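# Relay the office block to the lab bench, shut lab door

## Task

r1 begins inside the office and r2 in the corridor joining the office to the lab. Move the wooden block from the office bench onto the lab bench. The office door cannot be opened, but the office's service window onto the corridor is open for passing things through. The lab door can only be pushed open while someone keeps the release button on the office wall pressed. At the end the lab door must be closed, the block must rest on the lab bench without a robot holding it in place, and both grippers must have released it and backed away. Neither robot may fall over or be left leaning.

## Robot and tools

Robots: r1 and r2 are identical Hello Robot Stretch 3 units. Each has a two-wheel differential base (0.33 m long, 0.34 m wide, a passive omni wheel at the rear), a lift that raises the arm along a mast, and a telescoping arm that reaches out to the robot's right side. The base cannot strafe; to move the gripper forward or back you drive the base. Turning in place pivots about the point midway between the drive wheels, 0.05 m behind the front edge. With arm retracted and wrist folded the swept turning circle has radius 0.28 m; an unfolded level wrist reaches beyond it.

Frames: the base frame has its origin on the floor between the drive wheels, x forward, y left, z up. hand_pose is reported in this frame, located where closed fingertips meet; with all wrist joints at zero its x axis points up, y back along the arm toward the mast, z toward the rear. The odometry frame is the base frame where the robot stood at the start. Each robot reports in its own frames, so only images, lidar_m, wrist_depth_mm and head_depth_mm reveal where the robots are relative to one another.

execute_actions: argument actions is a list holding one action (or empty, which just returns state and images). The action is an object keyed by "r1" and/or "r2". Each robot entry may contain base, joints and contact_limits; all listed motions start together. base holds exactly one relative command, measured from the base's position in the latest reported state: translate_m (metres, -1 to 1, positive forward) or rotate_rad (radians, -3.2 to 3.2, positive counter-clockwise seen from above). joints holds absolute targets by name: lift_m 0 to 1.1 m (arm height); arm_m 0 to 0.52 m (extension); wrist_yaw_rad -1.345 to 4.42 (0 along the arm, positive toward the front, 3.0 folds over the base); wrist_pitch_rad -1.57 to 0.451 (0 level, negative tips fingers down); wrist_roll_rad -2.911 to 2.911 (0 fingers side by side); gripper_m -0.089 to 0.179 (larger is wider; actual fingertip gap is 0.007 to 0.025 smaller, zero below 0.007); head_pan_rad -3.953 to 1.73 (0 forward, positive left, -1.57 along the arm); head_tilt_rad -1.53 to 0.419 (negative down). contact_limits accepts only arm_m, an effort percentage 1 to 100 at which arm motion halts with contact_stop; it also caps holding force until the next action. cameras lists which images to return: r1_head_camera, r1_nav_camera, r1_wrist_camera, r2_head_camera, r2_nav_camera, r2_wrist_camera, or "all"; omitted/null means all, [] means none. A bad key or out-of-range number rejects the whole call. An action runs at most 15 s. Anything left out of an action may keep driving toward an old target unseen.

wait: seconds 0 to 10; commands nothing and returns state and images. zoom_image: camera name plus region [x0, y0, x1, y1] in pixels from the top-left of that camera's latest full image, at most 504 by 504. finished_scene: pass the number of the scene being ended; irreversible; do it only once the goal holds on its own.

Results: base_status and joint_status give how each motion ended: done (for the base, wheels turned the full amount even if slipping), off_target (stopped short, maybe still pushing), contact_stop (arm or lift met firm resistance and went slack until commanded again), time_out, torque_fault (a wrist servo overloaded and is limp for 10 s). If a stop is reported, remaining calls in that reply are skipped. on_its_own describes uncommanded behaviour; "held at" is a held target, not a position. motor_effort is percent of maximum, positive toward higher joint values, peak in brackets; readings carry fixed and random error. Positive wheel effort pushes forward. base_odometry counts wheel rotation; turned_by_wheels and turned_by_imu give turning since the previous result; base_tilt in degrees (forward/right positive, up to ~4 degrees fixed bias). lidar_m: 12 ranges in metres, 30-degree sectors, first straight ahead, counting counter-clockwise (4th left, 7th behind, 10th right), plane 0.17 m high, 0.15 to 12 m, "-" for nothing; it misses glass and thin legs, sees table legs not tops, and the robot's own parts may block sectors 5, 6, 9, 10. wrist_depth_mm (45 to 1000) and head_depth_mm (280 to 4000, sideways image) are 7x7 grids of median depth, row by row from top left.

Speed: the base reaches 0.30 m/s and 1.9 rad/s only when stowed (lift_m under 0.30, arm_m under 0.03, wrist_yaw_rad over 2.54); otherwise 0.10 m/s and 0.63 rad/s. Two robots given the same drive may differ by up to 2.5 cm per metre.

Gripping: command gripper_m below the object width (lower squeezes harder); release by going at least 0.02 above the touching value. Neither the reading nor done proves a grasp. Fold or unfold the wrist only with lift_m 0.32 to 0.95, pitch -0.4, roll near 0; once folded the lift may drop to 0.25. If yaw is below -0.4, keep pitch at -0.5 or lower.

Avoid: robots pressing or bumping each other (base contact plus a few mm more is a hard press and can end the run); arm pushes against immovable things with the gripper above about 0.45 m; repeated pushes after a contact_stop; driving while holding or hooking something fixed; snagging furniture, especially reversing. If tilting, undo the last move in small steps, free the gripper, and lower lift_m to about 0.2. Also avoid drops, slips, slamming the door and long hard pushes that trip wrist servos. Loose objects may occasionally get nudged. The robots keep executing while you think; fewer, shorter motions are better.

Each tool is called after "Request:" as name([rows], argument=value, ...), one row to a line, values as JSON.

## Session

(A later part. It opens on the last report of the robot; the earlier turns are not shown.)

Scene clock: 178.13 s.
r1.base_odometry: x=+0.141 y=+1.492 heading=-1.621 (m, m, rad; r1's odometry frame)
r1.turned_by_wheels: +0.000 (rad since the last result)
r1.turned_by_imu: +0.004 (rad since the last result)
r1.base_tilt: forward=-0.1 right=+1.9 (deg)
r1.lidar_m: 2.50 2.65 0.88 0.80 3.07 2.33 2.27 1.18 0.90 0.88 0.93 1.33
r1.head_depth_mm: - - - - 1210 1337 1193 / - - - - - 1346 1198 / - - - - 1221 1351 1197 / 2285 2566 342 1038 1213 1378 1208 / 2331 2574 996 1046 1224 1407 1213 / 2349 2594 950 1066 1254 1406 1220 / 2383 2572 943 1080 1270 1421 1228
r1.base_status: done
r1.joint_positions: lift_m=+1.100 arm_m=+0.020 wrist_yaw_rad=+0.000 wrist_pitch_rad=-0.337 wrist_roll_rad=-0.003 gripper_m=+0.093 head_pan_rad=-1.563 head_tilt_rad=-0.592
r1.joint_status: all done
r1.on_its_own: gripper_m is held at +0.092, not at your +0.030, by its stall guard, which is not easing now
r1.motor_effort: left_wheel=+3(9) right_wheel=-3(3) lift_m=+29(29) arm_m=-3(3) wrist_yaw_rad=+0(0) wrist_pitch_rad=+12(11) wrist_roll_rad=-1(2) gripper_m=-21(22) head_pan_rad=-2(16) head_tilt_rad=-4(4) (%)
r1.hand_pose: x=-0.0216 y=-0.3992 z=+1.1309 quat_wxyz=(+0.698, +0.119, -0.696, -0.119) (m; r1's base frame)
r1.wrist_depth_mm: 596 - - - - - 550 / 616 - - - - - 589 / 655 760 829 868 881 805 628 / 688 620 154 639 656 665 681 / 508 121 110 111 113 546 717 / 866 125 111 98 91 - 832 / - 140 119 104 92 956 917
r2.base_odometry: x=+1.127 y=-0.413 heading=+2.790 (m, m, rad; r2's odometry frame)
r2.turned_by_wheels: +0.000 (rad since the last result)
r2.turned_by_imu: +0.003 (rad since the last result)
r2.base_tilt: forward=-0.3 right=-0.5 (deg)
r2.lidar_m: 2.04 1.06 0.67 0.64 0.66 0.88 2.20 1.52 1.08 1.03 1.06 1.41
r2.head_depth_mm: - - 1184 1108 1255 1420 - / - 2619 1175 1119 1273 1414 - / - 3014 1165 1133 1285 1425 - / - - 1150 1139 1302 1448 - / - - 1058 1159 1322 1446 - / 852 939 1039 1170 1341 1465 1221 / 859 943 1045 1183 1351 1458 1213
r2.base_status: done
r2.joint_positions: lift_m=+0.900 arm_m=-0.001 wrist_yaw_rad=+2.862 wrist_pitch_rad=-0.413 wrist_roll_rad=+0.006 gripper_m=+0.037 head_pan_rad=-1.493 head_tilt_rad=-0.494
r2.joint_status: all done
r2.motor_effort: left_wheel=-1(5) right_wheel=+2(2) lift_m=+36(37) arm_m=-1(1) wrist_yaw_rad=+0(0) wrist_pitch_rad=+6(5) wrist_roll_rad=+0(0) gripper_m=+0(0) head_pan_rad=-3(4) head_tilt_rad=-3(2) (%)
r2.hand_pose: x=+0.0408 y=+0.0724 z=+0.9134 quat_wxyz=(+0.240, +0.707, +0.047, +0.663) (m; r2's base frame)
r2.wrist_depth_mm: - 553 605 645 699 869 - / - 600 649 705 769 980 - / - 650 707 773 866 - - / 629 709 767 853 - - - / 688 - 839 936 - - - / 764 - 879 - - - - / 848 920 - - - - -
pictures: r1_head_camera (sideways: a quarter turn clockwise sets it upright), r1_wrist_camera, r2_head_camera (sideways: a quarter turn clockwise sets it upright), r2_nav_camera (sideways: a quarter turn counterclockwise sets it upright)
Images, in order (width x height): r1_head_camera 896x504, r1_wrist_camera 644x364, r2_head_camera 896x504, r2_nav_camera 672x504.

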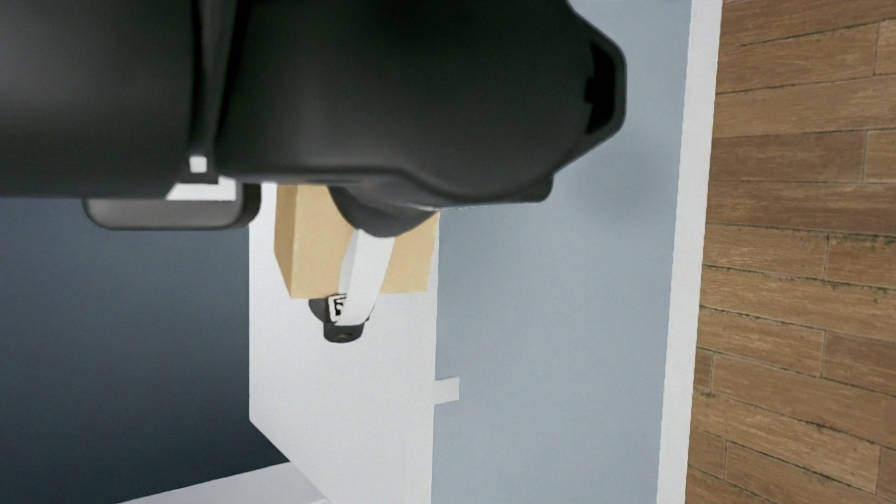

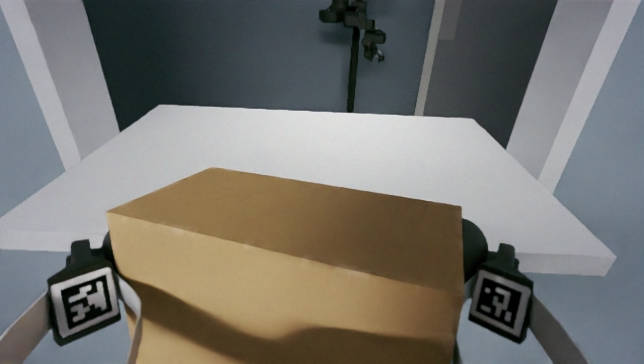

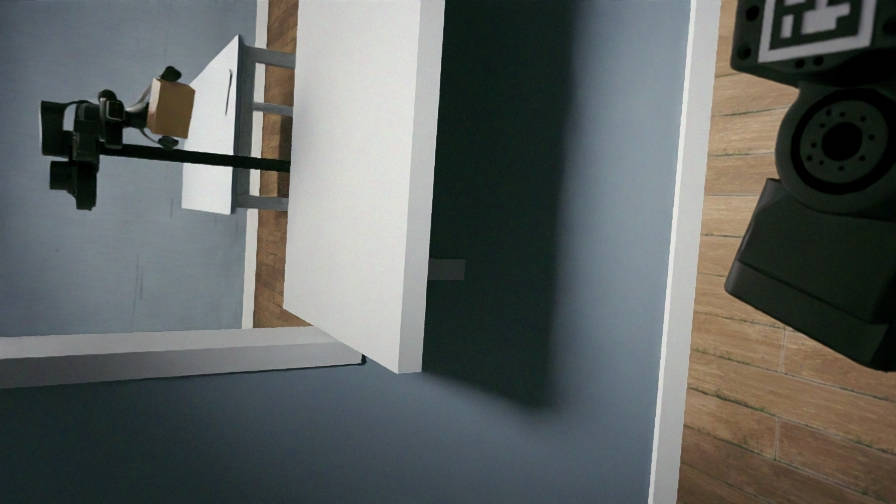

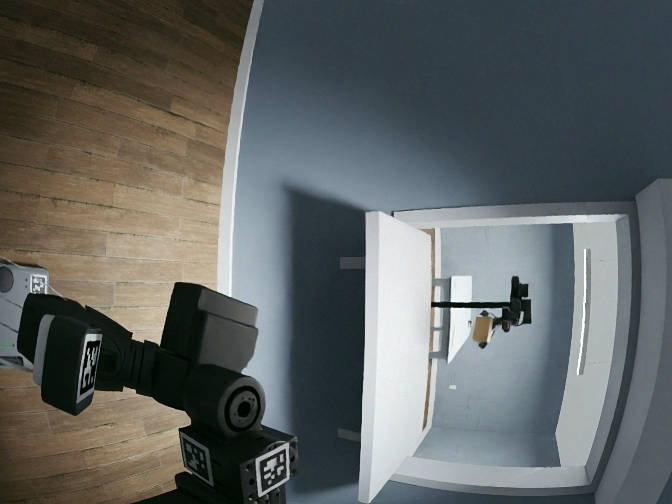

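Request:
execute_actions([
  {"r1":{"joints":{"arm_m":0.52}},"r2":{"base":{"rotate_rad":0.5}}},
], cameras=[])

Request:
execute_actions([
  {"r1":{"joints":{"lift_m":1.0}},"r2":{"base":{"translate_m":-0.45}}},
], cameras=["r1_wrist_camera","r1_head_camera"])

Scene clock: 188.37 s.
r1.base_odometry: x=+0.141 y=+1.492 heading=-1.621 (m, m, rad; r1's odometry frame)
r1.turned_by_wheels: +0.000 (rad since the last result)
r1.turned_by_imu: +0.001 (rad since the last result)
r1.base_tilt: forward=-0.1 right=+1.9 (deg)
r1.lidar_m: 2.50 2.65 0.88 0.80 3.08 2.33 2.27 1.18 0.90 0.88 0.93 1.33
r1.head_depth_mm: 2250 2457 901 989 1154 1331 1201 / 2182 2503 913 1005 1170 1351 1199 / - 2564 921 1021 1193 1356 1207 / 2295 2596 927 1033 1211 1378 1210 / 2319 2588 936 1049 1236 1400 1215 / 2352 2621 951 1057 1250 1410 1220 / 2369 2605 944 1082 1277 1441 1221
r1.base_status: not commanded
r1.joint_positions: lift_m=+1.100 arm_m=+0.520 wrist_yaw_rad=+0.000 wrist_pitch_rad=-0.337 wrist_roll_rad=-0.003 gripper_m=+0.093 head_pan_rad=-1.563 head_tilt_rad=-0.593
r1.joint_status: all done
r1.on_its_own: gripper_m is held at +0.092, not at your +0.030, by its stall guard, which is not easing now
r1.motor_effort: left_wheel=+2(2) right_wheel=-3(2) lift_m=+30(30) arm_m=+4(4) wrist_yaw_rad=+1(0) wrist_pitch_rad=+12(12) wrist_roll_rad=-1(1) gripper_m=-22(21) head_pan_rad=-2(2) head_tilt_rad=-4(4) (%)
r1.hand_pose: x=-0.0216 y=-0.8985 z=+1.1309 quat_wxyz=(+0.698, +0.119, -0.696, -0.119) (m; r1's base frame)
r1.wrist_depth_mm: - - - - - - - / - - - - - - - / - - - - - - - / - - 154 - - - - / 495 121 110 111 113 543 551 / 419 125 111 98 91 - 440 / 339 140 119 104 92 358 377
r2.base_odometry: x=+1.127 y=-0.413 heading=-2.994 (m, m, rad; r2's odometry frame)
r2.turned_by_wheels: +0.500 (rad since the last result)
r2.turned_by_imu: +0.504 (rad since the last result)
r2.base_tilt: forward=-0.3 right=-0.5 (deg)
r2.lidar_m: 1.09 0.67 0.64 0.65 0.86 2.04 1.56 1.09 1.03 1.06 1.37 2.05
r2.head_depth_mm: 840 904 987 1058 1186 1303 - / 889 963 1052 1157 1281 1402 - / 942 1023 1128 1248 1403 1482 - / 1002 1096 1212 1360 1540 1521 - / 1070 1180 1322 1486 1672 1477 - / 1153 1283 1440 1646 1782 1464 1221 / 1248 1397 1590 1846 1823 1460 1216
r2.base_status: done
r2.joint_positions: lift_m=+0.900 arm_m=-0.001 wrist_yaw_rad=+2.862 wrist_pitch_rad=-0.413 wrist_roll_rad=+0.006 gripper_m=+0.037 head_pan_rad=-1.493 head_tilt_rad=-0.494
r2.joint_status: not commanded
r2.motor_effort: left_wheel=-1(4) right_wheel=+2(5) lift_m=+35(35) arm_m=-1(1) wrist_yaw_rad=+0(0) wrist_pitch_rad=+5(6) wrist_roll_rad=+0(0) gripper_m=-1(0) head_pan_rad=-3(3) head_tilt_rad=-4(2) (%)
r2.hand_pose: x=+0.0408 y=+0.0724 z=+0.9134 quat_wxyz=(+0.240, +0.707, +0.047, +0.663) (m; r2's base frame)
r2.wrist_depth_mm: - 696 655 624 593 562 542 / - 752 716 672 639 612 575 / - 818 794 731 701 651 627 / - 910 881 799 757 713 713 / - - 952 901 820 792 824 / - - - - 936 887 909 / - - - - - - -
pictures: none
No camera images: the call's "cameras" was empty. Leave "cameras" out to get every camera's image.

Scene clock: 194.10 s.
r1.base_odometry: x=+0.141 y=+1.492 heading=-1.621 (m, m, rad; r1's odometry frame)
r1.turned_by_wheels: +0.000 (rad since the last result)
r1.turned_by_imu: +0.001 (rad since the last result)
r1.base_tilt: forward=-0.1 right=+2.0 (deg)
r1.lidar_m: 2.51 2.65 0.88 0.80 3.08 2.33 2.27 1.19 0.90 0.88 0.93 1.33
r1.head_depth_mm: 2215 - 857 991 1154 1341 1197 / 2245 2533 908 1002 1172 1355 1203 / 2266 - 848 1013 1193 1355 1207 / 1633 2193 881 1033 1215 1381 1207 / 2233 2602 940 1049 1240 1399 1220 / 2341 2650 948 1061 1260 1408 1218 / 2358 2558 942 1079 1274 1423 1228
r1.base_status: not commanded
r1.joint_positions: lift_m=+1.000 arm_m=+0.520 wrist_yaw_rad=+0.000 wrist_pitch_rad=-0.337 wrist_roll_rad=-0.003 gripper_m=+0.093 head_pan_rad=-1.563 head_tilt_rad=-0.593
r1.joint_status: all done
r1.on_its_own: gripper_m is held at +0.092, not at your +0.030, by its stall guard, which is not easing now
r1.motor_effort: left_wheel=+2(2) right_wheel=-2(2) lift_m=+19(25) arm_m=+4(3) wrist_yaw_rad=+0(1) wrist_pitch_rad=+11(12) wrist_roll_rad=-2(1) gripper_m=-20(22) head_pan_rad=-2(2) head_tilt_rad=-4(4) (%)
r1.hand_pose: x=-0.0216 y=-0.8984 z=+1.0314 quat_wxyz=(+0.698, +0.119, -0.696, -0.119) (m; r1's base frame)
r1.wrist_depth_mm: - - - - - - - / - - - - - - - / - - - - - - - / 418 422 154 446 452 465 468 / 340 121 110 111 113 379 371 / 289 124 111 98 91 - 306 / 236 140 119 104 92 249 261
r2.base_odometry: x=+1.572 y=-0.347 heading=-2.994 (m, m, rad; r2's odometry frame)
r2.turned_by_wheels: +0.000 (rad since the last result)
r2.turned_by_imu: +0.002 (rad since the last result)
r2.base_tilt: forward=-0.3 right=-0.5 (deg)
r2.lidar_m: 1.39 0.89 0.84 0.86 1.13 2.28 1.26 0.88 0.83 0.85 1.11 2.45
r2.head_depth_mm: - - 1023 763 946 1042 - / - - 1173 759 1026 1154 - / - - 1163 794 1123 1278 - / 937 - 1070 878 1233 1395 - / 859 947 1023 1193 1370 1473 - / 922 1027 1156 1320 1543 1463 1220 / 995 1118 1271 1475 1695 1461 1219
r2.base_status: done
r2.joint_positions: lift_m=+0.900 arm_m=-0.001 wrist_yaw_rad=+2.862 wrist_pitch_rad=-0.413 wrist_roll_rad=+0.006 gripper_m=+0.037 head_pan_rad=-1.493 head_tilt_rad=-0.494
r2.joint_status: not commanded
r2.motor_effort: left_wheel=-1(6) right_wheel=+2(3) lift_m=+35(35) arm_m=-1(1) wrist_yaw_rad=+0(0) wrist_pitch_rad=+5(6) wrist_roll_rad=+0(0) gripper_m=+0(0) head_pan_rad=-4(4) head_tilt_rad=-1(2) (%)
r2.hand_pose: x=+0.0408 y=+0.0724 z=+0.9134 quat_wxyz=(+0.240, +0.707, +0.047, +0.663) (m; r2's base frame)
r2.wrist_depth_mm: - 902 858 823 757 734 701 / - 972 922 889 837 791 749 / - - - 944 892 853 814 / - - - - - 921 872 / - - - - - - 962 / - - - - - - - / - - - - - - -
pictures: r1_head_camera (sideways: a quarter turn clockwise sets it upright), r1_wrist_camera
Images, in order (width x height): r1_head_camera 896x504, r1_wrist_camera 644x364.

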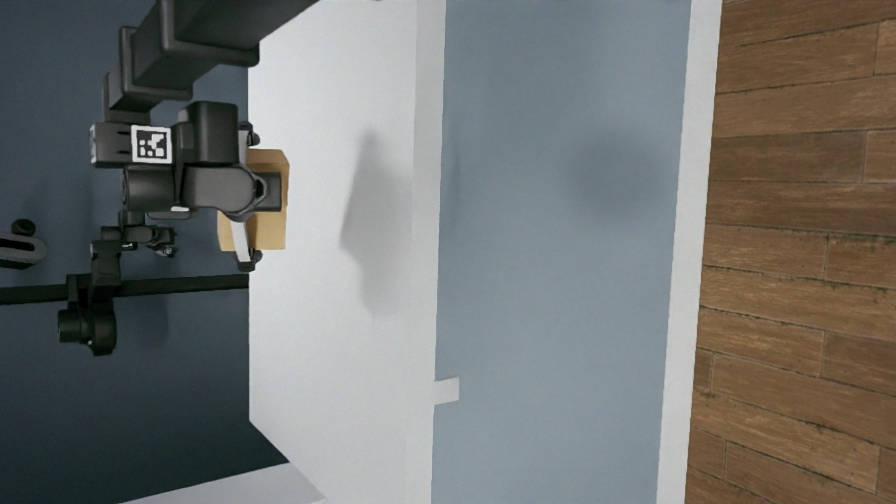

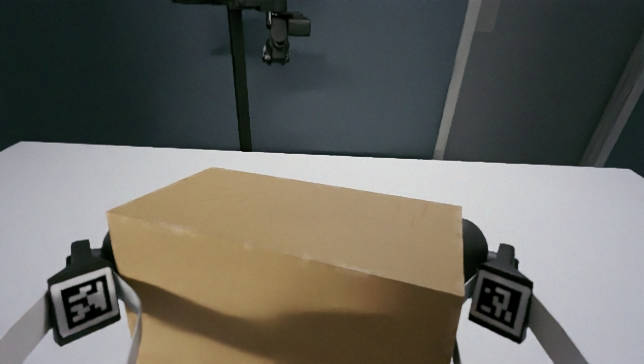

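Request:
execute_actions([
  {"r1":{"joints":{"lift_m":0.925}},"r2":{"base":{"rotate_rad":-0.52}}},
], cameras=["r1_wrist_camera"])

Request:
execute_actions([
  {"r1":{"joints":{"gripper_m":0.179}},"r2":{"base":{"translate_m":0.25},"joints":{"gripper_m":0.179}}},
], cameras=["r1_wrist_camera","r2_head_camera","r2_nav_camera"])

Scene clock: 198.77 s.
r1.base_odometry: x=+0.141 y=+1.492 heading=-1.621 (m, m, rad; r1's odometry frame)
r1.turned_by_wheels: +0.000 (rad since the last result)
r1.turned_by_imu: +0.001 (rad since the last result)
r1.base_tilt: forward=-0.2 right=+1.9 (deg)
r1.lidar_m: 2.51 2.66 0.88 0.80 3.08 2.33 2.28 1.19 0.90 0.88 0.93 1.33
r1.head_depth_mm: 2219 2481 - 1012 1158 1339 1201 / 2272 2431 861 1003 1167 1355 1201 / 2258 2447 823 1018 1190 1356 1204 / 1687 2536 879 1033 1211 1372 1211 / 2268 2588 940 1047 1239 1402 1214 / 2338 2600 951 1061 1262 1408 1221 / 2374 2559 942 1083 1272 1434 1224
r1.base_status: not commanded
r1.joint_positions: lift_m=+0.925 arm_m=+0.520 wrist_yaw_rad=+0.000 wrist_pitch_rad=-0.327 wrist_roll_rad=-0.003 gripper_m=+0.093 head_pan_rad=-1.563 head_tilt_rad=-0.593
r1.joint_status: all done
r1.on_its_own: gripper_m is held at +0.092, not at your +0.030, by its stall guard, which is not easing now
r1.motor_effort: left_wheel=+2(2) right_wheel=-1(2) lift_m=+18(21) arm_m=+4(3) wrist_yaw_rad=+0(1) wrist_pitch_rad=+8(12) wrist_roll_rad=-1(1) gripper_m=-23(21) head_pan_rad=-2(2) head_tilt_rad=-4(4) (%)
r1.hand_pose: x=-0.0216 y=-0.8995 z=+0.9588 quat_wxyz=(+0.699, +0.115, -0.696, -0.115) (m; r1's base frame)
r1.wrist_depth_mm: - - - - - - - / - - - - - - - / 381 389 406 416 428 434 451 / 290 290 141 141 311 318 326 / 232 116 110 110 110 261 255 / - 124 108 96 90 - 209 / 161 151 123 104 91 170 178
r2.base_odometry: x=+1.572 y=-0.347 heading=+2.770 (m, m, rad; r2's odometry frame)
r2.turned_by_wheels: -0.520 (rad since the last result)
r2.turned_by_imu: -0.522 (rad since the last result)
r2.base_tilt: forward=-0.3 right=-0.5 (deg)
r2.lidar_m: 2.45 1.39 0.89 0.84 0.86 1.13 2.28 1.25 0.88 0.83 0.85 1.11
r2.head_depth_mm: - - 956 762 1012 1148 - / - - 3903 758 1024 1185 - / - 3510 1163 754 1031 1194 - / - 3380 1150 749 1040 1185 - / - 1406 957 743 1050 1222 - / - - 1123 741 1061 1235 1219 / - - 1121 771 1075 1255 1219
r2.base_status: done
r2.joint_positions: lift_m=+0.900 arm_m=-0.001 wrist_yaw_rad=+2.862 wrist_pitch_rad=-0.413 wrist_roll_rad=+0.006 gripper_m=+0.037 head_pan_rad=-1.493 head_tilt_rad=-0.494
r2.joint_status: not commanded
r2.motor_effort: left_wheel=+3(7) right_wheel=-2(4) lift_m=+35(35) arm_m=-1(1) wrist_yaw_rad=+0(0) wrist_pitch_rad=+5(6) wrist_roll_rad=+0(1) gripper_m=+0(0) head_pan_rad=-3(3) head_tilt_rad=-4(2) (%)
r2.hand_pose: x=+0.0408 y=+0.0724 z=+0.9134 quat_wxyz=(+0.240, +0.707, +0.047, +0.663) (m; r2's base frame)
r2.wrist_depth_mm: - 712 766 852 934 - - / - 766 830 919 - - - / - 845 920 - - - - / 803 911 987 - - - - / 872 - - - - - - / 973 - - - - - - / - - - - - - -
pictures: r1_wrist_camera
Images, in order (width x height): r1_wrist_camera 644x364.

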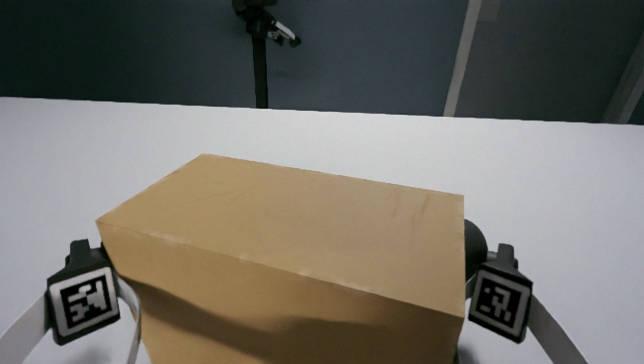

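Scene clock: 202.43 s.
r1.base_odometry: x=+0.141 y=+1.492 heading=-1.621 (m, m, rad; r1's odometry frame)
r1.turned_by_wheels: +0.000 (rad since the last result)
r1.turned_by_imu: +0.000 (rad since the last result)
r1.base_tilt: forward=-0.1 right=+1.9 (deg)
r1.lidar_m: 2.51 2.66 0.88 0.80 3.05 2.33 2.27 1.18 0.90 0.88 0.93 1.32
r1.head_depth_mm: 2241 2481 - 1010 1157 1341 1197 / 2240 2413 862 1000 1169 1350 1203 / 1625 2129 827 1017 1189 1355 1204 / 2269 2570 878 1031 1207 1381 1210 / 2327 2584 941 1052 1233 1405 1214 / 2345 2641 951 1061 1258 1408 1217 / 2354 2593 942 1083 1279 1429 1226
r1.base_status: not commanded
r1.joint_positions: lift_m=+0.925 arm_m=+0.520 wrist_yaw_rad=+0.000 wrist_pitch_rad=-0.321 wrist_roll_rad=-0.003 gripper_m=+0.179 head_pan_rad=-1.563 head_tilt_rad=-0.593
r1.joint_status: all done
r1.motor_effort: left_wheel=+2(3) right_wheel=-2(3) lift_m=+18(18) arm_m=+4(3) wrist_yaw_rad=+0(0) wrist_pitch_rad=+6(8) wrist_roll_rad=-2(1) gripper_m=+0(83) head_pan_rad=-2(2) head_tilt_rad=-4(4) (%)
r1.hand_pose: x=-0.0216 y=-0.9002 z=+0.9603 quat_wxyz=(+0.699, +0.113, -0.697, -0.113) (m; r1's base frame)
r1.wrist_depth_mm: - - - - - - - / - - - - - - - / 391 402 415 429 441 451 461 / 293 298 147 150 318 323 331 / 245 119 116 118 120 264 259 / - 125 109 100 99 194 212 / 163 151 123 106 93 172 180
r2.base_odometry: x=+1.339 y=-0.256 heading=+2.770 (m, m, rad; r2's odometry frame)
r2.turned_by_wheels: +0.000 (rad since the last result)
r2.turned_by_imu: +0.000 (rad since the last result)
r2.base_tilt: forward=-0.3 right=-0.5 (deg)
r2.lidar_m: 2.20 1.41 0.90 0.86 0.88 1.15 2.53 1.23 0.86 0.81 0.83 1.10
r2.head_depth_mm: - - - 765 992 1126 - / - - 2453 759 1003 1166 - / - 1667 989 754 1011 1175 - / - 2580 1149 749 1022 1171 - / - - 1136 745 1032 1201 - / - - 1129 739 1041 1220 1219 / - - 927 735 1050 1229 1219
r2.base_status: done
r2.joint_positions: lift_m=+0.900 arm_m=-0.001 wrist_yaw_rad=+2.862 wrist_pitch_rad=-0.413 wrist_roll_rad=+0.006 gripper_m=+0.179 head_pan_rad=-1.493 head_tilt_rad=-0.494
r2.joint_status: all done
r2.motor_effort: left_wheel=+2(5) right_wheel=-2(2) lift_m=+35(34) arm_m=-1(1) wrist_yaw_rad=+0(0) wrist_pitch_rad=+6(6) wrist_roll_rad=+0(0) gripper_m=+0(92) head_pan_rad=-3(3) head_tilt_rad=-1(3) (%)
r2.hand_pose: x=+0.0408 y=+0.0724 z=+0.9134 quat_wxyz=(+0.240, +0.707, +0.047, +0.663) (m; r2's base frame)
r2.wrist_depth_mm: - 729 794 862 953 - - / - 773 870 933 - - - / - 860 913 - - - - / 834 932 - - - - - / 896 - - - - - - / 953 - - - - - - / - - - - - - -
pictures: r1_wrist_camera, r2_head_camera (sideways: a quarter turn clockwise sets it upright), r2_nav_camera (sideways: a quarter turn counterclockwise sets it upright)
Images, in order (width x height): r1_wrist_camera 644x364, r2_head_camera 896x504, r2_nav_camera 672x504.

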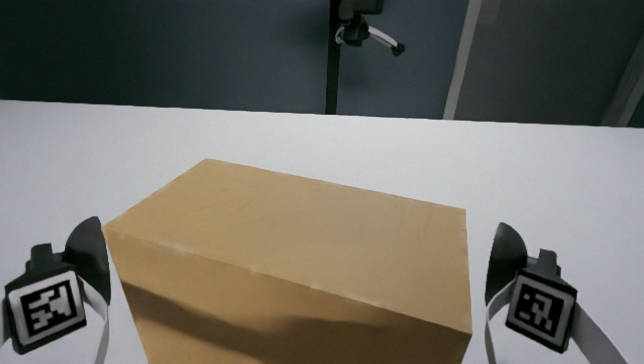

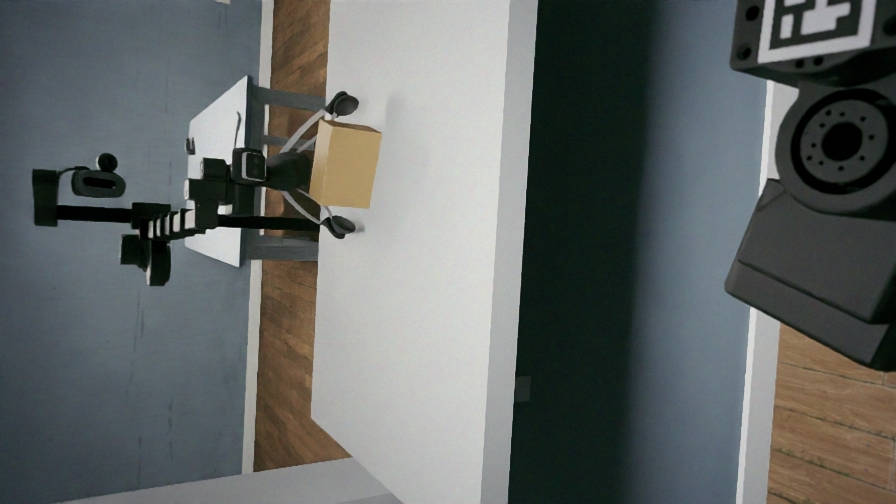

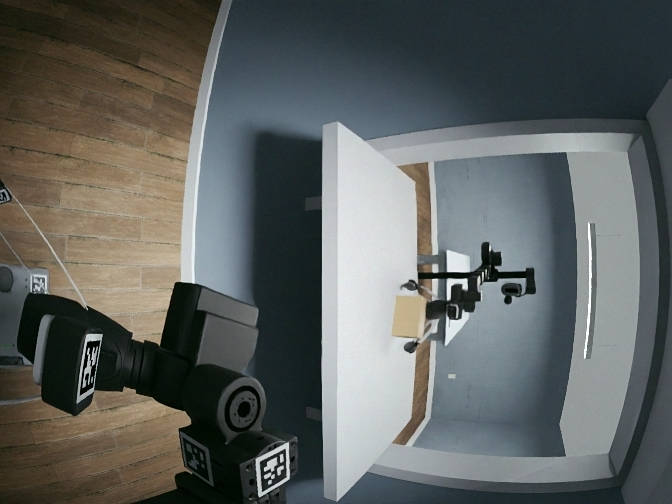

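Request:
execute_actions([
  {"r1":{"joints":{"arm_m":0.0,"lift_m":0.96}},"r2":{"joints":{"wrist_yaw_rad":0,"lift_m":0.95}}},
], cameras=[])

Request:
execute_actions([
  {"r1":{"base":{"translate_m":-1.0},"joints":{"gripper_m":-0.02,"wrist_pitch_rad":0,"head_tilt_rad":-0.4}},"r2":{"joints":{"arm_m":0.3,"lift_m":1.0,"wrist_pitch_rad":-0.3}}},
], cameras=["r1_head_camera","r1_nav_camera","r2_head_camera","r2_wrist_camera"])

Scene clock: 211.30 s.
r1.base_odometry: x=+0.141 y=+1.492 heading=-1.621 (m, m, rad; r1's odometry frame)
r1.turned_by_wheels: +0.000 (rad since the last result)
r1.turned_by_imu: +0.001 (rad since the last result)
r1.base_tilt: forward=-0.2 right=+1.9 (deg)
r1.lidar_m: 2.50 2.65 0.88 0.80 3.06 2.31 2.27 1.18 0.90 0.88 0.93 1.33
r1.head_depth_mm: 2240 2451 901 988 - - - / 2255 2486 916 869 - - - / 1589 2460 834 750 - - - / 2258 2596 878 1034 1210 1389 1211 / 2300 2588 940 1049 1260 1402 1219 / 2366 2614 951 1060 1258 1403 1220 / 2380 2566 942 1081 1281 1424 1226
r1.base_status: not commanded
r1.joint_positions: lift_m=+0.960 arm_m=+0.002 wrist_yaw_rad=+0.000 wrist_pitch_rad=-0.320 wrist_roll_rad=-0.003 gripper_m=+0.179 head_pan_rad=-1.563 head_tilt_rad=-0.593
r1.joint_status: all done
joint sent to its limit — the command would take r1.arm_m past its lower limit, so that joint was sent only as far as its limit.
r1.motor_effort: left_wheel=+2(2) right_wheel=-3(2) lift_m=+28(29) arm_m=-3(2) wrist_yaw_rad=-1(0) wrist_pitch_rad=+6(6) wrist_roll_rad=-1(1) gripper_m=-1(1) head_pan_rad=-2(2) head_tilt_rad=-3(4) (%)
r1.hand_pose: x=-0.0216 y=-0.3829 z=+0.9951 quat_wxyz=(+0.699, +0.113, -0.697, -0.113) (m; r1's base frame)
r1.wrist_depth_mm: 612 - - - - - 573 / 621 755 792 598 884 906 603 / 485 501 514 533 535 561 625 / 725 724 733 455 456 454 453 / 790 794 785 782 778 765 767 / - 859 866 856 848 854 820 / - 970 960 945 955 941 921
r2.base_odometry: x=+1.339 y=-0.256 heading=+2.770 (m, m, rad; r2's odometry frame)
r2.turned_by_wheels: +0.000 (rad since the last result)
r2.turned_by_imu: +0.002 (rad since the last result)
r2.base_tilt: forward=-0.3 right=-0.5 (deg)
r2.lidar_m: 2.20 1.41 0.91 0.86 0.88 1.15 2.53 1.23 0.86 0.82 0.83 1.09
r2.head_depth_mm: - - - 763 989 - - / - - 2439 759 983 - - / - 2637 1002 753 976 - - / - 2583 1150 749 1023 1171 1224 / - - 1141 744 1015 1208 1220 / - - 1127 741 1047 1217 1220 / - - 929 735 1052 1233 1216
r2.base_status: not commanded
r2.joint_positions: lift_m=+0.950 arm_m=-0.001 wrist_yaw_rad=+0.003 wrist_pitch_rad=-0.413 wrist_roll_rad=+0.006 gripper_m=+0.179 head_pan_rad=-1.493 head_tilt_rad=-0.494
r2.joint_status: all done
r2.motor_effort: left_wheel=+2(2) right_wheel=-2(2) lift_m=+35(39) arm_m=+0(1) wrist_yaw_rad=-2(2) wrist_pitch_rad=+6(6) wrist_roll_rad=+0(0) gripper_m=+0(0) head_pan_rad=-4(3) head_tilt_rad=-3(3) (%)
r2.hand_pose: x=-0.0209 y=-0.3690 z=+0.9633 quat_wxyz=(+0.690, +0.146, -0.694, -0.145) (m; r2's base frame)
r2.wrist_depth_mm: 522 - - - - - 545 / 535 664 687 635 702 685 586 / 429 432 437 439 443 451 463 / 647 648 659 675 674 693 712 / 711 708 747 752 763 772 784 / 776 813 832 842 850 894 899 / 936 933 969 963 - - -
pictures: none
No camera images: the call's "cameras" was empty. Leave "cameras" out to get every camera's image.

Scene clock: 222.40 s.
r1.base_odometry: x=+0.191 y=+2.491 heading=-1.620 (m, m, rad; r1's odometry frame)
r1.turned_by_wheels: +0.000 (rad since the last result)
r1.turned_by_imu: -0.005 (rad since the last result)
r1.base_tilt: forward=-0.1 right=+1.9 (deg)
r1.lidar_m: 3.52 1.14 1.15 3.51 1.71 1.30 1.27 1.12 0.85 0.83 0.87 1.23
r1.head_depth_mm: 654 703 762 834 921 998 - / 661 711 773 844 905 - - / 669 720 781 855 - - - / 673 728 790 867 955 1070 1223 / 680 735 799 880 971 1089 1229 / 686 746 810 889 988 1109 1253 / 696 750 820 901 1000 1126 1256
r1.base_status: done
r1.joint_positions: lift_m=+0.960 arm_m=+0.002 wrist_yaw_rad=+0.000 wrist_pitch_rad=-0.023 wrist_roll_rad=-0.003 gripper_m=-0.020 head_pan_rad=-1.563 head_tilt_rad=-0.409
r1.joint_status: all done
r1.motor_effort: left_wheel=+3(4) right_wheel=-2(7) lift_m=+27(28) arm_m=-3(3) wrist_yaw_rad=+0(0) wrist_pitch_rad=+7(7) wrist_roll_rad=-1(1) gripper_m=-8(84) head_pan_rad=-2(2) head_tilt_rad=+5(25) (%)
r1.hand_pose: x=-0.0216 y=-0.4029 z=+1.0686 quat_wxyz=(+0.708, +0.008, -0.706, -0.008) (m; r1's base frame)
r1.wrist_depth_mm: 537 542 533 533 532 537 536 / 550 556 553 543 552 553 550 / 573 574 570 572 573 533 567 / 596 587 587 589 592 587 590 / 619 616 610 611 608 600 610 / 627 631 627 - 622 624 630 / 653 657 652 659 645 649 654
r2.base_odometry: x=+1.339 y=-0.256 heading=+2.770 (m, m, rad; r2's odometry frame)
r2.turned_by_wheels: +0.000 (rad since the last result)
r2.turned_by_imu: +0.002 (rad since the last result)
r2.base_tilt: forward=-0.3 right=-0.5 (deg)
r2.lidar_m: 2.20 1.41 0.91 0.86 0.88 1.15 2.53 1.23 0.86 0.81 0.83 1.10
r2.head_depth_mm: - - - 729 991 1151 1240 / - - - 723 1004 1164 1237 / - 3453 3789 718 1014 1178 1229 / - - 1154 749 1023 1191 1227 / - - 1137 742 1032 1204 1224 / - - 1125 742 1041 1214 1216 / - - 929 735 1051 1228 1214
r2.base_status: not commanded
r2.joint_positions: lift_m=+1.000 arm_m=+0.300 wrist_yaw_rad=+0.001 wrist_pitch_rad=-0.321 wrist_roll_rad=+0.006 gripper_m=+0.179 head_pan_rad=-1.493 head_tilt_rad=-0.494
r2.joint_status: all done
r2.motor_effort: left_wheel=+2(2) right_wheel=-2(2) lift_m=+36(37) arm_m=+2(4) wrist_yaw_rad=-1(2) wrist_pitch_rad=+8(9) wrist_roll_rad=+0(0) gripper_m=+0(0) head_pan_rad=-4(3) head_tilt_rad=-2(3) (%)
r2.hand_pose: x=-0.0213 y=-0.6802 z=+1.0346 quat_wxyz=(+0.696, +0.113, -0.700, -0.113) (m; r2's base frame)
r2.wrist_depth_mm: - - - - - - - / - - - - - - - / - - - - - - - / 513 500 499 420 518 519 488 / 373 377 376 384 386 390 391 / - 304 305 304 311 309 312 / 243 252 253 254 256 248 264
pictures: r1_head_camera (sideways: a quarter turn clockwise sets it upright), r1_nav_camera (sideways: a quarter turn counterclockwise sets it upright), r2_head_camera (sideways: a quarter turn clockwise sets it upright), r2_wrist_camera
Images, in order (width x height): r1_head_camera 896x504, r1_nav_camera 672x504, r2_head_camera 896x504, r2_wrist_camera 644x364.

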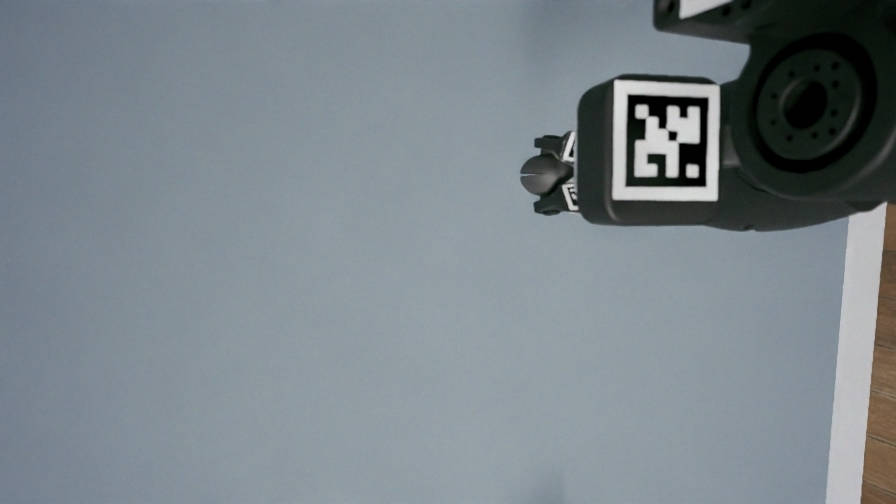

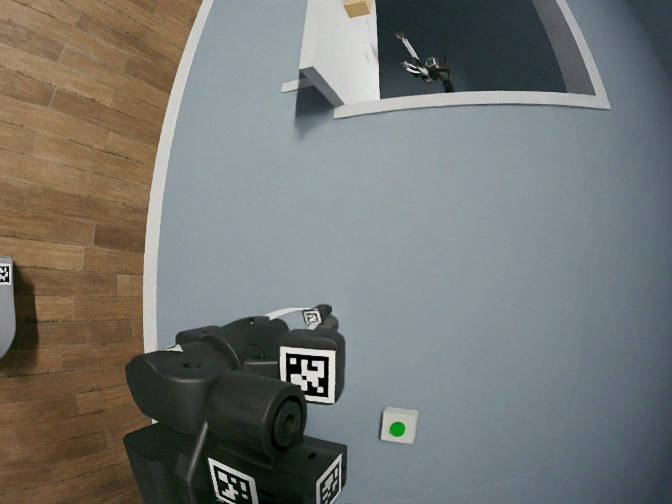

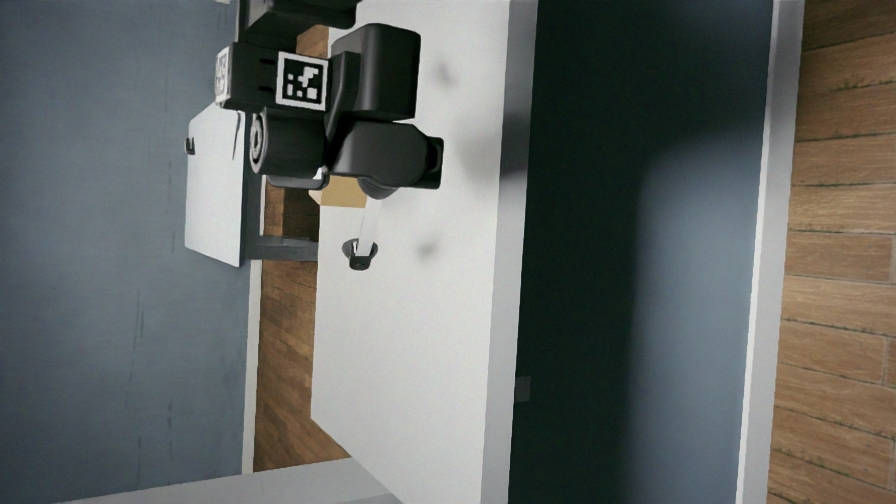

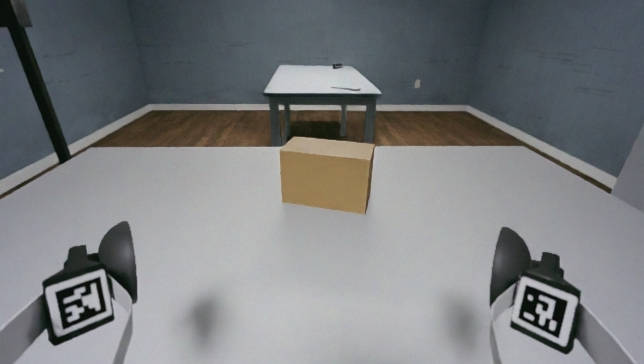

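Request:
execute_actions([
  {"r1":{"base":{"translate_m":-0.17},"joints":{"lift_m":0.9}},"r2":{"base":{"rotate_rad":0.45},"joints":{"arm_m":0.1}}},
], cameras=[])

Request:
execute_actions([
  {"r2":{"base":{"translate_m":-0.25}}},
], cameras=[])

Request:
execute_actions([
  {"r2":{"base":{"rotate_rad":-0.45}}},
], cameras=[])

Request:
execute_actions([
  {"r2":{"base":{"translate_m":0.21},"joints":{"arm_m":0.2,"lift_m":0.95}}},
], cameras=["r1_wrist_camera","r1_nav_camera","r2_wrist_camera"])

Scene clock: 231.33 s.
r1.base_odometry: x=+0.199 y=+2.661 heading=-1.620 (m, m, rad; r1's odometry frame)
r1.turned_by_wheels: +0.000 (rad since the last result)
r1.turned_by_imu: +0.000 (rad since the last result)
r1.base_tilt: forward=-0.1 right=+1.9 (deg)
r1.lidar_m: 3.68 1.27 1.43 3.52 1.48 1.12 1.10 1.11 0.84 0.82 0.86 1.22
r1.head_depth_mm: 647 698 732 826 905 1007 1099 / 653 706 757 836 922 1001 - / 661 712 772 843 917 - - / 667 720 782 857 946 1054 1194 / 673 726 792 868 962 1074 1222 / 680 735 802 876 975 1093 1240 / 688 746 811 892 987 1109 1258
r1.base_status: done
r1.joint_positions: lift_m=+0.900 arm_m=+0.002 wrist_yaw_rad=+0.000 wrist_pitch_rad=-0.021 wrist_roll_rad=-0.003 gripper_m=-0.020 head_pan_rad=-1.563 head_tilt_rad=-0.409
r1.joint_status: all done
r1.motor_effort: left_wheel=+3(5) right_wheel=-3(9) lift_m=+18(23) arm_m=-3(3) wrist_yaw_rad=+0(1) wrist_pitch_rad=+7(7) wrist_roll_rad=-1(1) gripper_m=-8(8) head_pan_rad=-2(2) head_tilt_rad=+5(6) (%)
r1.hand_pose: x=-0.0216 y=-0.4029 z=+1.0094 quat_wxyz=(+0.708, +0.008, -0.706, -0.008) (m; r1's base frame)
r1.wrist_depth_mm: 532 531 528 522 526 524 523 / 545 546 538 546 537 548 547 / 566 568 563 557 559 559 554 / 590 583 585 591 576 575 578 / 599 600 605 597 595 594 598 / 620 624 623 - 624 620 620 / 652 646 650 646 642 651 642
r2.base_odometry: x=+1.339 y=-0.256 heading=-3.064 (m, m, rad; r2's odometry frame)
r2.turned_by_wheels: +0.450 (rad since the last result)
r2.turned_by_imu: +0.454 (rad since the last result)
r2.base_tilt: forward=-0.2 right=-0.5 (deg)
r2.lidar_m: 1.54 0.93 0.86 0.86 1.08 2.25 1.35 0.88 0.82 0.82 1.04 2.14
r2.head_depth_mm: - - - - - 1054 1156 / - - 3826 - - 1139 1206 / 749 852 974 - - 1247 1233 / 751 825 912 835 1164 1338 1228 / 798 877 980 1109 1275 1411 1221 / 847 939 1056 1206 1402 1459 1220 / 904 1008 1148 1322 1574 1464 1218
r2.base_status: done
r2.joint_positions: lift_m=+1.000 arm_m=+0.100 wrist_yaw_rad=+0.001 wrist_pitch_rad=-0.321 wrist_roll_rad=+0.006 gripper_m=+0.179 head_pan_rad=-1.493 head_tilt_rad=-0.494
r2.joint_status: all done
r2.motor_effort: left_wheel=-2(4) right_wheel=+1(5) lift_m=+35(35) arm_m=-3(4) wrist_yaw_rad=-1(0) wrist_pitch_rad=+9(9) wrist_roll_rad=+0(0) gripper_m=+0(0) head_pan_rad=-4(4) head_tilt_rad=-3(4) (%)
r2.hand_pose: x=-0.0213 y=-0.4809 z=+1.0346 quat_wxyz=(+0.696, +0.113, -0.700, -0.113) (m; r2's base frame)
r2.wrist_depth_mm: 709 598 533 - - - - / 774 651 576 - - - - / 860 735 626 655 786 - - / - 800 667 516 520 526 494 / - 913 415 385 389 390 392 / - 990 826 676 328 309 314 / - - 938 793 649 565 273
pictures: none
No camera images: the call's "cameras" was empty. Leave "cameras" out to get every camera's image.

Scene clock: 234.80 s.
r1.base_odometry: x=+0.199 y=+2.661 heading=-1.620 (m, m, rad; r1's odometry frame)
r1.turned_by_wheels: +0.000 (rad since the last result)
r1.turned_by_imu: +0.000 (rad since the last result)
r1.base_tilt: forward=-0.1 right=+1.9 (deg)
r1.lidar_m: 3.69 1.27 1.43 3.52 1.48 1.12 1.10 1.11 0.84 0.82 0.86 1.22
r1.head_depth_mm: 647 694 734 826 909 1007 1094 / 654 704 755 833 916 1002 - / 660 712 774 845 918 - - / 668 721 781 858 945 1054 1198 / 671 726 792 866 960 1070 1217 / 681 735 801 877 976 1092 1239 / 688 745 811 891 988 1113 1264
r1.base_status: not commanded
r1.joint_positions: lift_m=+0.900 arm_m=+0.002 wrist_yaw_rad=+0.000 wrist_pitch_rad=-0.021 wrist_roll_rad=-0.003 gripper_m=-0.020 head_pan_rad=-1.563 head_tilt_rad=-0.409
r1.joint_status: not commanded
r1.motor_effort: left_wheel=+3(3) right_wheel=-3(2) lift_m=+18(18) arm_m=-3(3) wrist_yaw_rad=+1(1) wrist_pitch_rad=+7(6) wrist_roll_rad=-1(1) gripper_m=-8(9) head_pan_rad=-2(3) head_tilt_rad=+5(5) (%)
r1.hand_pose: x=-0.0216 y=-0.4029 z=+1.0094 quat_wxyz=(+0.708, +0.008, -0.706, -0.008) (m; r1's base frame)
r1.wrist_depth_mm: 532 522 531 529 529 526 532 / 550 544 548 548 534 541 541 / 564 566 560 566 560 554 555 / 586 587 580 578 580 574 575 / 597 595 603 604 601 595 601 / 621 622 613 - 621 621 619 / 647 641 638 640 638 647 646
r2.base_odometry: x=+1.588 y=-0.237 heading=-3.064 (m, m, rad; r2's odometry frame)
r2.turned_by_wheels: +0.000 (rad since the last result)
r2.turned_by_imu: +0.001 (rad since the last result)
r2.base_tilt: forward=-0.3 right=-0.5 (deg)
r2.lidar_m: 1.69 1.03 0.95 0.96 1.20 2.30 1.19 0.78 0.72 0.73 0.91 1.89
r2.head_depth_mm: - - - - - 925 1034 / - - 3882 - - 1001 1127 / - - 3808 - - 1091 1180 / - - 1148 788 1020 1184 1225 / 3431 3742 993 745 1118 1305 1221 / 763 835 923 779 1233 1392 1219 / 794 885 1008 1134 1383 1460 1219
r2.base_status: done
r2.joint_positions: lift_m=+1.000 arm_m=+0.100 wrist_yaw_rad=+0.001 wrist_pitch_rad=-0.321 wrist_roll_rad=+0.006 gripper_m=+0.179 head_pan_rad=-1.493 head_tilt_rad=-0.494
r2.joint_status: not commanded
r2.motor_effort: left_wheel=-1(4) right_wheel=+1(3) lift_m=+35(35) arm_m=-4(4) wrist_yaw_rad=+0(1) wrist_pitch_rad=+10(9) wrist_roll_rad=+0(0) gripper_m=+0(0) head_pan_rad=-3(3) head_tilt_rad=-1(2) (%)
r2.hand_pose: x=-0.0213 y=-0.4809 z=+1.0346 quat_wxyz=(+0.696, +0.113, -0.700, -0.113) (m; r2's base frame)
r2.wrist_depth_mm: 559 520 - - - - - / 622 550 - - - - - / 693 604 695 785 646 - - / 784 499 511 514 485 522 525 / 414 378 381 385 387 392 388 / - 334 306 309 309 310 314 / - 967 759 266 258 250 266
pictures: none
No camera images: the call's "cameras" was empty. Leave "cameras" out to get every camera's image.

Scene clock: 236.60 s.
r1.base_odometry: x=+0.199 y=+2.661 heading=-1.620 (m, m, rad; r1's odometry frame)
r1.turned_by_wheels: +0.000 (rad since the last result)
r1.turned_by_imu: +0.000 (rad since the last result)
r1.base_tilt: forward=-0.2 right=+2.0 (deg)
r1.lidar_m: 3.69 1.27 1.43 3.53 1.49 1.12 1.10 1.11 0.84 0.82 0.86 1.22
r1.head_depth_mm: 648 695 731 824 907 1004 1099 / 652 703 755 833 921 1004 - / 660 712 772 844 919 - - / 665 718 781 854 943 1053 1202 / 673 727 790 868 961 1079 1219 / 681 736 805 880 975 1091 1238 / 689 744 810 891 989 1113 1259
r1.base_status: not commanded
r1.joint_positions: lift_m=+0.900 arm_m=+0.002 wrist_yaw_rad=+0.000 wrist_pitch_rad=-0.021 wrist_roll_rad=-0.003 gripper_m=-0.020 head_pan_rad=-1.563 head_tilt_rad=-0.409
r1.joint_status: not commanded
r1.motor_effort: left_wheel=+3(3) right_wheel=-3(2) lift_m=+18(18) arm_m=-3(3) wrist_yaw_rad=+1(0) wrist_pitch_rad=+7(7) wrist_roll_rad=-1(1) gripper_m=-9(8) head_pan_rad=-2(2) head_tilt_rad=+5(5) (%)
r1.hand_pose: x=-0.0216 y=-0.4029 z=+1.0094 quat_wxyz=(+0.708, +0.008, -0.706, -0.008) (m; r1's base frame)
r1.wrist_depth_mm: 533 528 528 530 532 526 522 / 553 545 546 546 539 539 543 / 559 559 560 560 562 554 561 / 587 579 577 576 584 582 580 / 600 601 605 596 594 593 590 / 627 620 619 - 620 622 619 / 655 643 641 646 643 644 641
r2.base_odometry: x=+1.588 y=-0.237 heading=+2.770 (m, m, rad; r2's odometry frame)
r2.turned_by_wheels: -0.450 (rad since the last result)
r2.turned_by_imu: -0.452 (rad since the last result)
r2.base_tilt: forward=-0.3 right=-0.5 (deg)
r2.lidar_m: 2.30 1.56 1.00 0.95 0.97 1.28 2.30 1.09 0.76 0.72 0.74 0.97
r2.head_depth_mm: - - - - - 1034 1169 / - - 3886 - - 1039 1175 / - 3488 2536 - - 1053 1177 / - 3394 3506 790 624 1043 1184 / - - 2475 742 621 1054 1194 / - - 3715 742 915 1067 1192 / - - 3678 734 923 1085 1197
r2.base_status: done
r2.joint_positions: lift_m=+1.000 arm_m=+0.100 wrist_yaw_rad=+0.001 wrist_pitch_rad=-0.321 wrist_roll_rad=+0.006 gripper_m=+0.179 head_pan_rad=-1.493 head_tilt_rad=-0.494
r2.joint_status: not commanded
r2.motor_effort: left_wheel=+1(4) right_wheel=-2(5) lift_m=+35(35) arm_m=-4(4) wrist_yaw_rad=-1(1) wrist_pitch_rad=+9(9) wrist_roll_rad=+0(0) gripper_m=+0(0) head_pan_rad=-3(3) head_tilt_rad=-2(3) (%)
r2.hand_pose: x=-0.0213 y=-0.4809 z=+1.0346 quat_wxyz=(+0.696, +0.113, -0.700, -0.113) (m; r2's base frame)
r2.wrist_depth_mm: - - - - - 394 346 / - - - - - 398 375 / - 681 695 - - 405 403 / 500 504 504 513 511 434 440 / 375 383 381 386 385 434 481 / - 305 306 308 309 310 522 / 244 254 256 256 255 250 572
pictures: none
No camera images: the call's "cameras" was empty. Leave "cameras" out to get every camera's image.

Scene clock: 239.67 s.
r1.base_odometry: x=+0.199 y=+2.661 heading=-1.620 (m, m, rad; r1's odometry frame)
r1.turned_by_wheels: +0.000 (rad since the last result)
r1.turned_by_imu: +0.000 (rad since the last result)
r1.base_tilt: forward=-0.2 right=+2.0 (deg)
r1.lidar_m: 3.70 1.27 1.43 3.53 1.48 1.12 1.10 1.10 0.84 0.82 0.86 1.23
r1.head_depth_mm: 647 696 731 823 906 1008 1097 / 654 703 754 838 919 1003 - / 662 711 770 848 919 - - / 668 719 779 856 948 1052 1197 / 674 727 792 869 960 1074 1219 / 681 737 800 883 974 1093 1242 / 687 745 811 894 988 1110 1258
r1.base_status: not commanded
r1.joint_positions: lift_m=+0.900 arm_m=+0.002 wrist_yaw_rad=+0.000 wrist_pitch_rad=-0.021 wrist_roll_rad=-0.003 gripper_m=-0.020 head_pan_rad=-1.563 head_tilt_rad=-0.409
r1.joint_status: not commanded
r1.motor_effort: left_wheel=+3(3) right_wheel=-2(2) lift_m=+18(18) arm_m=-3(3) wrist_yaw_rad=+1(0) wrist_pitch_rad=+7(7) wrist_roll_rad=-1(1) gripper_m=-7(7) head_pan_rad=-2(2) head_tilt_rad=+5(5) (%)
r1.hand_pose: x=-0.0216 y=-0.4029 z=+1.0094 quat_wxyz=(+0.708, +0.008, -0.706, -0.008) (m; r1's base frame)
r1.wrist_depth_mm: 530 528 526 525 524 526 530 / 551 543 547 547 537 549 539 / 565 566 563 559 556 554 555 / 580 583 581 581 582 580 585 / 606 600 597 595 590 593 600 / 627 623 617 - 626 624 618 / 643 639 649 649 644 645 633
r2.base_odometry: x=+1.392 y=-0.161 heading=+2.770 (m, m, rad; r2's odometry frame)
r2.turned_by_wheels: +0.000 (rad since the last result)
r2.turned_by_imu: +0.000 (rad since the last result)
r2.base_tilt: forward=-0.3 right=-0.5 (deg)
r2.lidar_m: 2.22 1.58 1.01 0.96 0.98 1.29 2.51 1.07 0.75 0.71 0.72 0.95
r2.head_depth_mm: - - - - 890 995 1155 / - - 3549 - 896 1006 1162 / - 3445 2370 - 903 1012 1167 / - - 2444 787 625 1026 1170 / - - 3782 743 621 1038 1174 / - - 3701 739 619 1047 1188 / - - 3654 735 615 1060 1185
r2.base_status: done
r2.joint_positions: lift_m=+0.950 arm_m=+0.200 wrist_yaw_rad=+0.001 wrist_pitch_rad=-0.320 wrist_roll_rad=+0.006 gripper_m=+0.179 head_pan_rad=-1.493 head_tilt_rad=-0.494
r2.joint_status: all done
r2.motor_effort: left_wheel=+3(8) right_wheel=-2(2) lift_m=+15(27) arm_m=+3(4) wrist_yaw_rad=+0(1) wrist_pitch_rad=+9(9) wrist_roll_rad=+0(1) gripper_m=+0(0) head_pan_rad=-3(3) head_tilt_rad=-3(4) (%)
r2.hand_pose: x=-0.0213 y=-0.5802 z=+0.9856 quat_wxyz=(+0.696, +0.113, -0.700, -0.113) (m; r2's base frame)
r2.wrist_depth_mm: - - - - - - - / - - - - - - - / - 592 600 379 610 618 - / 388 394 399 387 405 406 414 / 295 295 299 302 302 304 309 / - 238 239 242 244 243 246 / 191 197 200 200 201 195 207
pictures: r1_nav_camera (sideways: a quarter turn counterclockwise sets it upright), r1_wrist_camera, r2_wrist_camera
Images, in order (width x height): r1_nav_camera 672x504, r1_wrist_camera 644x364, r2_wrist_camera 644x364.

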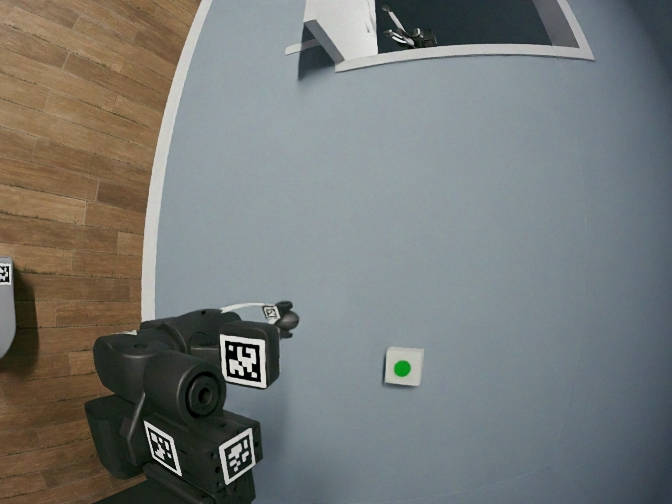

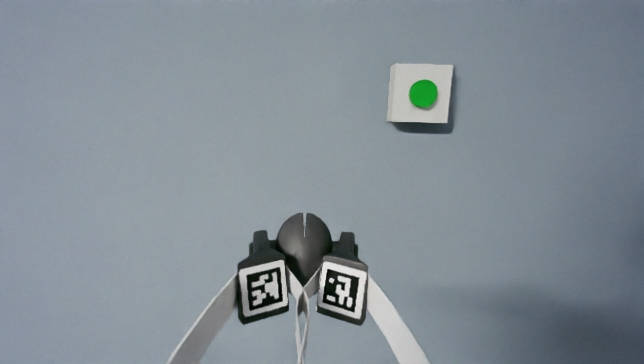

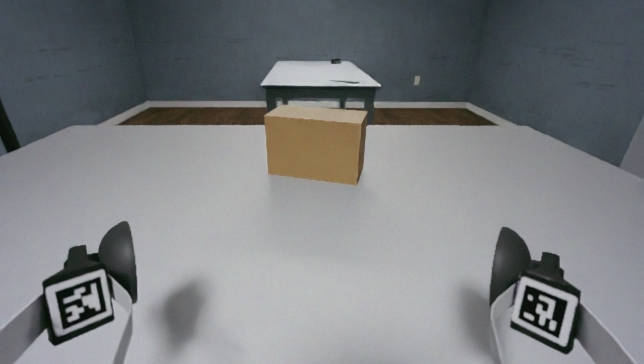

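Request:
execute_actions([
  {"r1":{"base":{"translate_m":-0.19},"joints":{"lift_m":0.99,"arm_m":0.2}},"r2":{"joints":{"arm_m":0.36,"lift_m":0.925}}},
], cameras=["r1_wrist_camera","r2_wrist_camera"])

Scene clock: 245.77 s.
r1.base_odometry: x=+0.209 y=+2.850 heading=-1.620 (m, m, rad; r1's odometry frame)
r1.turned_by_wheels: +0.000 (rad since the last result)
r1.turned_by_imu: +0.000 (rad since the last result)
r1.base_tilt: forward=-0.2 right=+1.9 (deg)
r1.lidar_m: 3.86 1.42 1.72 2.97 1.23 0.93 0.90 0.95 0.83 0.81 0.85 1.21
r1.head_depth_mm: 636 689 734 - 930 999 1122 / 646 695 743 - 937 1012 1143 / 652 702 744 - 956 1030 1162 / 658 711 757 843 936 1046 1181 / 664 717 781 857 949 1063 1205 / 672 726 793 868 966 1081 1225 / 678 736 802 879 978 1096 1248
r1.base_status: done
r1.joint_positions: lift_m=+0.990 arm_m=+0.200 wrist_yaw_rad=+0.000 wrist_pitch_rad=-0.021 wrist_roll_rad=-0.003 gripper_m=-0.020 head_pan_rad=-1.563 head_tilt_rad=-0.408
r1.joint_status: all done
r1.motor_effort: left_wheel=+3(4) right_wheel=-2(8) lift_m=+28(28) arm_m=+4(3) wrist_yaw_rad=+1(1) wrist_pitch_rad=+7(7) wrist_roll_rad=-1(1) gripper_m=-7(8) head_pan_rad=-2(3) head_tilt_rad=+5(5) (%)
r1.hand_pose: x=-0.0215 y=-0.6003 z=+1.0991 quat_wxyz=(+0.708, +0.007, -0.706, -0.008) (m; r1's base frame)
r1.wrist_depth_mm: 339 338 339 338 340 337 335 / 349 348 346 349 346 349 347 / 362 361 356 355 358 358 359 / 371 368 370 338 370 368 371 / 385 386 386 381 386 383 383 / 401 399 397 - 394 394 396 / 413 413 412 415 408 413 410
r2.base_odometry: x=+1.392 y=-0.161 heading=+2.770 (m, m, rad; r2's odometry frame)
r2.turned_by_wheels: +0.000 (rad since the last result)
r2.turned_by_imu: +0.001 (rad since the last result)
r2.base_tilt: forward=-0.3 right=-0.5 (deg)
r2.lidar_m: 2.22 1.58 1.02 0.96 0.99 1.30 2.51 1.07 0.75 0.71 0.73 0.95
r2.head_depth_mm: - - - 692 608 993 1155 / - - - 687 606 1003 1165 / - 3494 3808 685 603 1011 1174 / - - 2484 746 625 1027 1169 / - - 3765 744 620 1034 1182 / - - 3749 738 619 1049 1189 / - - 3710 734 615 1060 1187
r2.base_status: not commanded
r2.joint_positions: lift_m=+0.925 arm_m=+0.360 wrist_yaw_rad=+0.001 wrist_pitch_rad=-0.320 wrist_roll_rad=+0.006 gripper_m=+0.179 head_pan_rad=-1.493 head_tilt_rad=-0.494
r2.joint_status: all done
r2.motor_effort: left_wheel=+2(2) right_wheel=-2(2) lift_m=+15(19) arm_m=+3(3) wrist_yaw_rad=-1(1) wrist_pitch_rad=+9(9) wrist_roll_rad=+0(0) gripper_m=+0(0) head_pan_rad=-4(4) head_tilt_rad=-2(3) (%)
r2.hand_pose: x=-0.0213 y=-0.7402 z=+0.9606 quat_wxyz=(+0.696, +0.113, -0.700, -0.113) (m; r2's base frame)
r2.wrist_depth_mm: - - - - - - - / - - - - - - - / - - 464 248 - - - / 335 337 299 225 328 350 354 / 253 255 255 241 260 262 264 / - 205 205 206 208 209 211 / 163 169 171 172 172 168 177
pictures: r1_wrist_camera, r2_wrist_camera
Images, in order (width x height): r1_wrist_camera 644x364, r2_wrist_camera 644x364.

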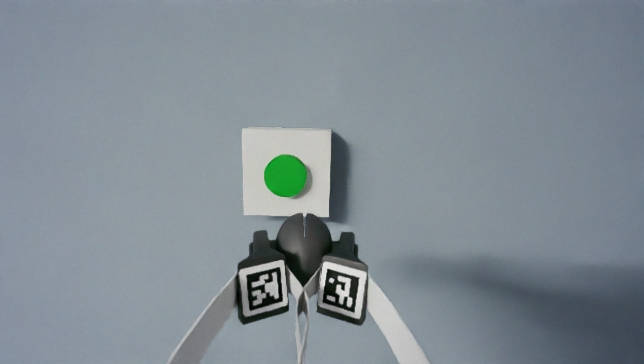

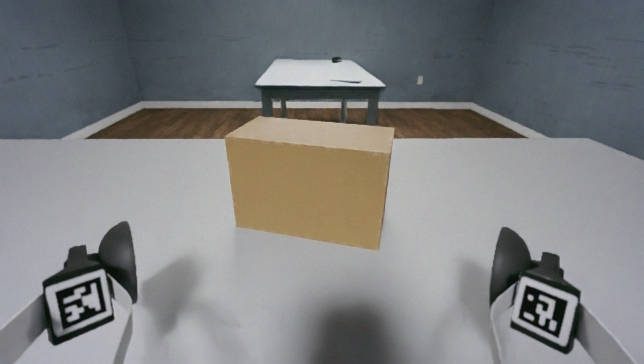

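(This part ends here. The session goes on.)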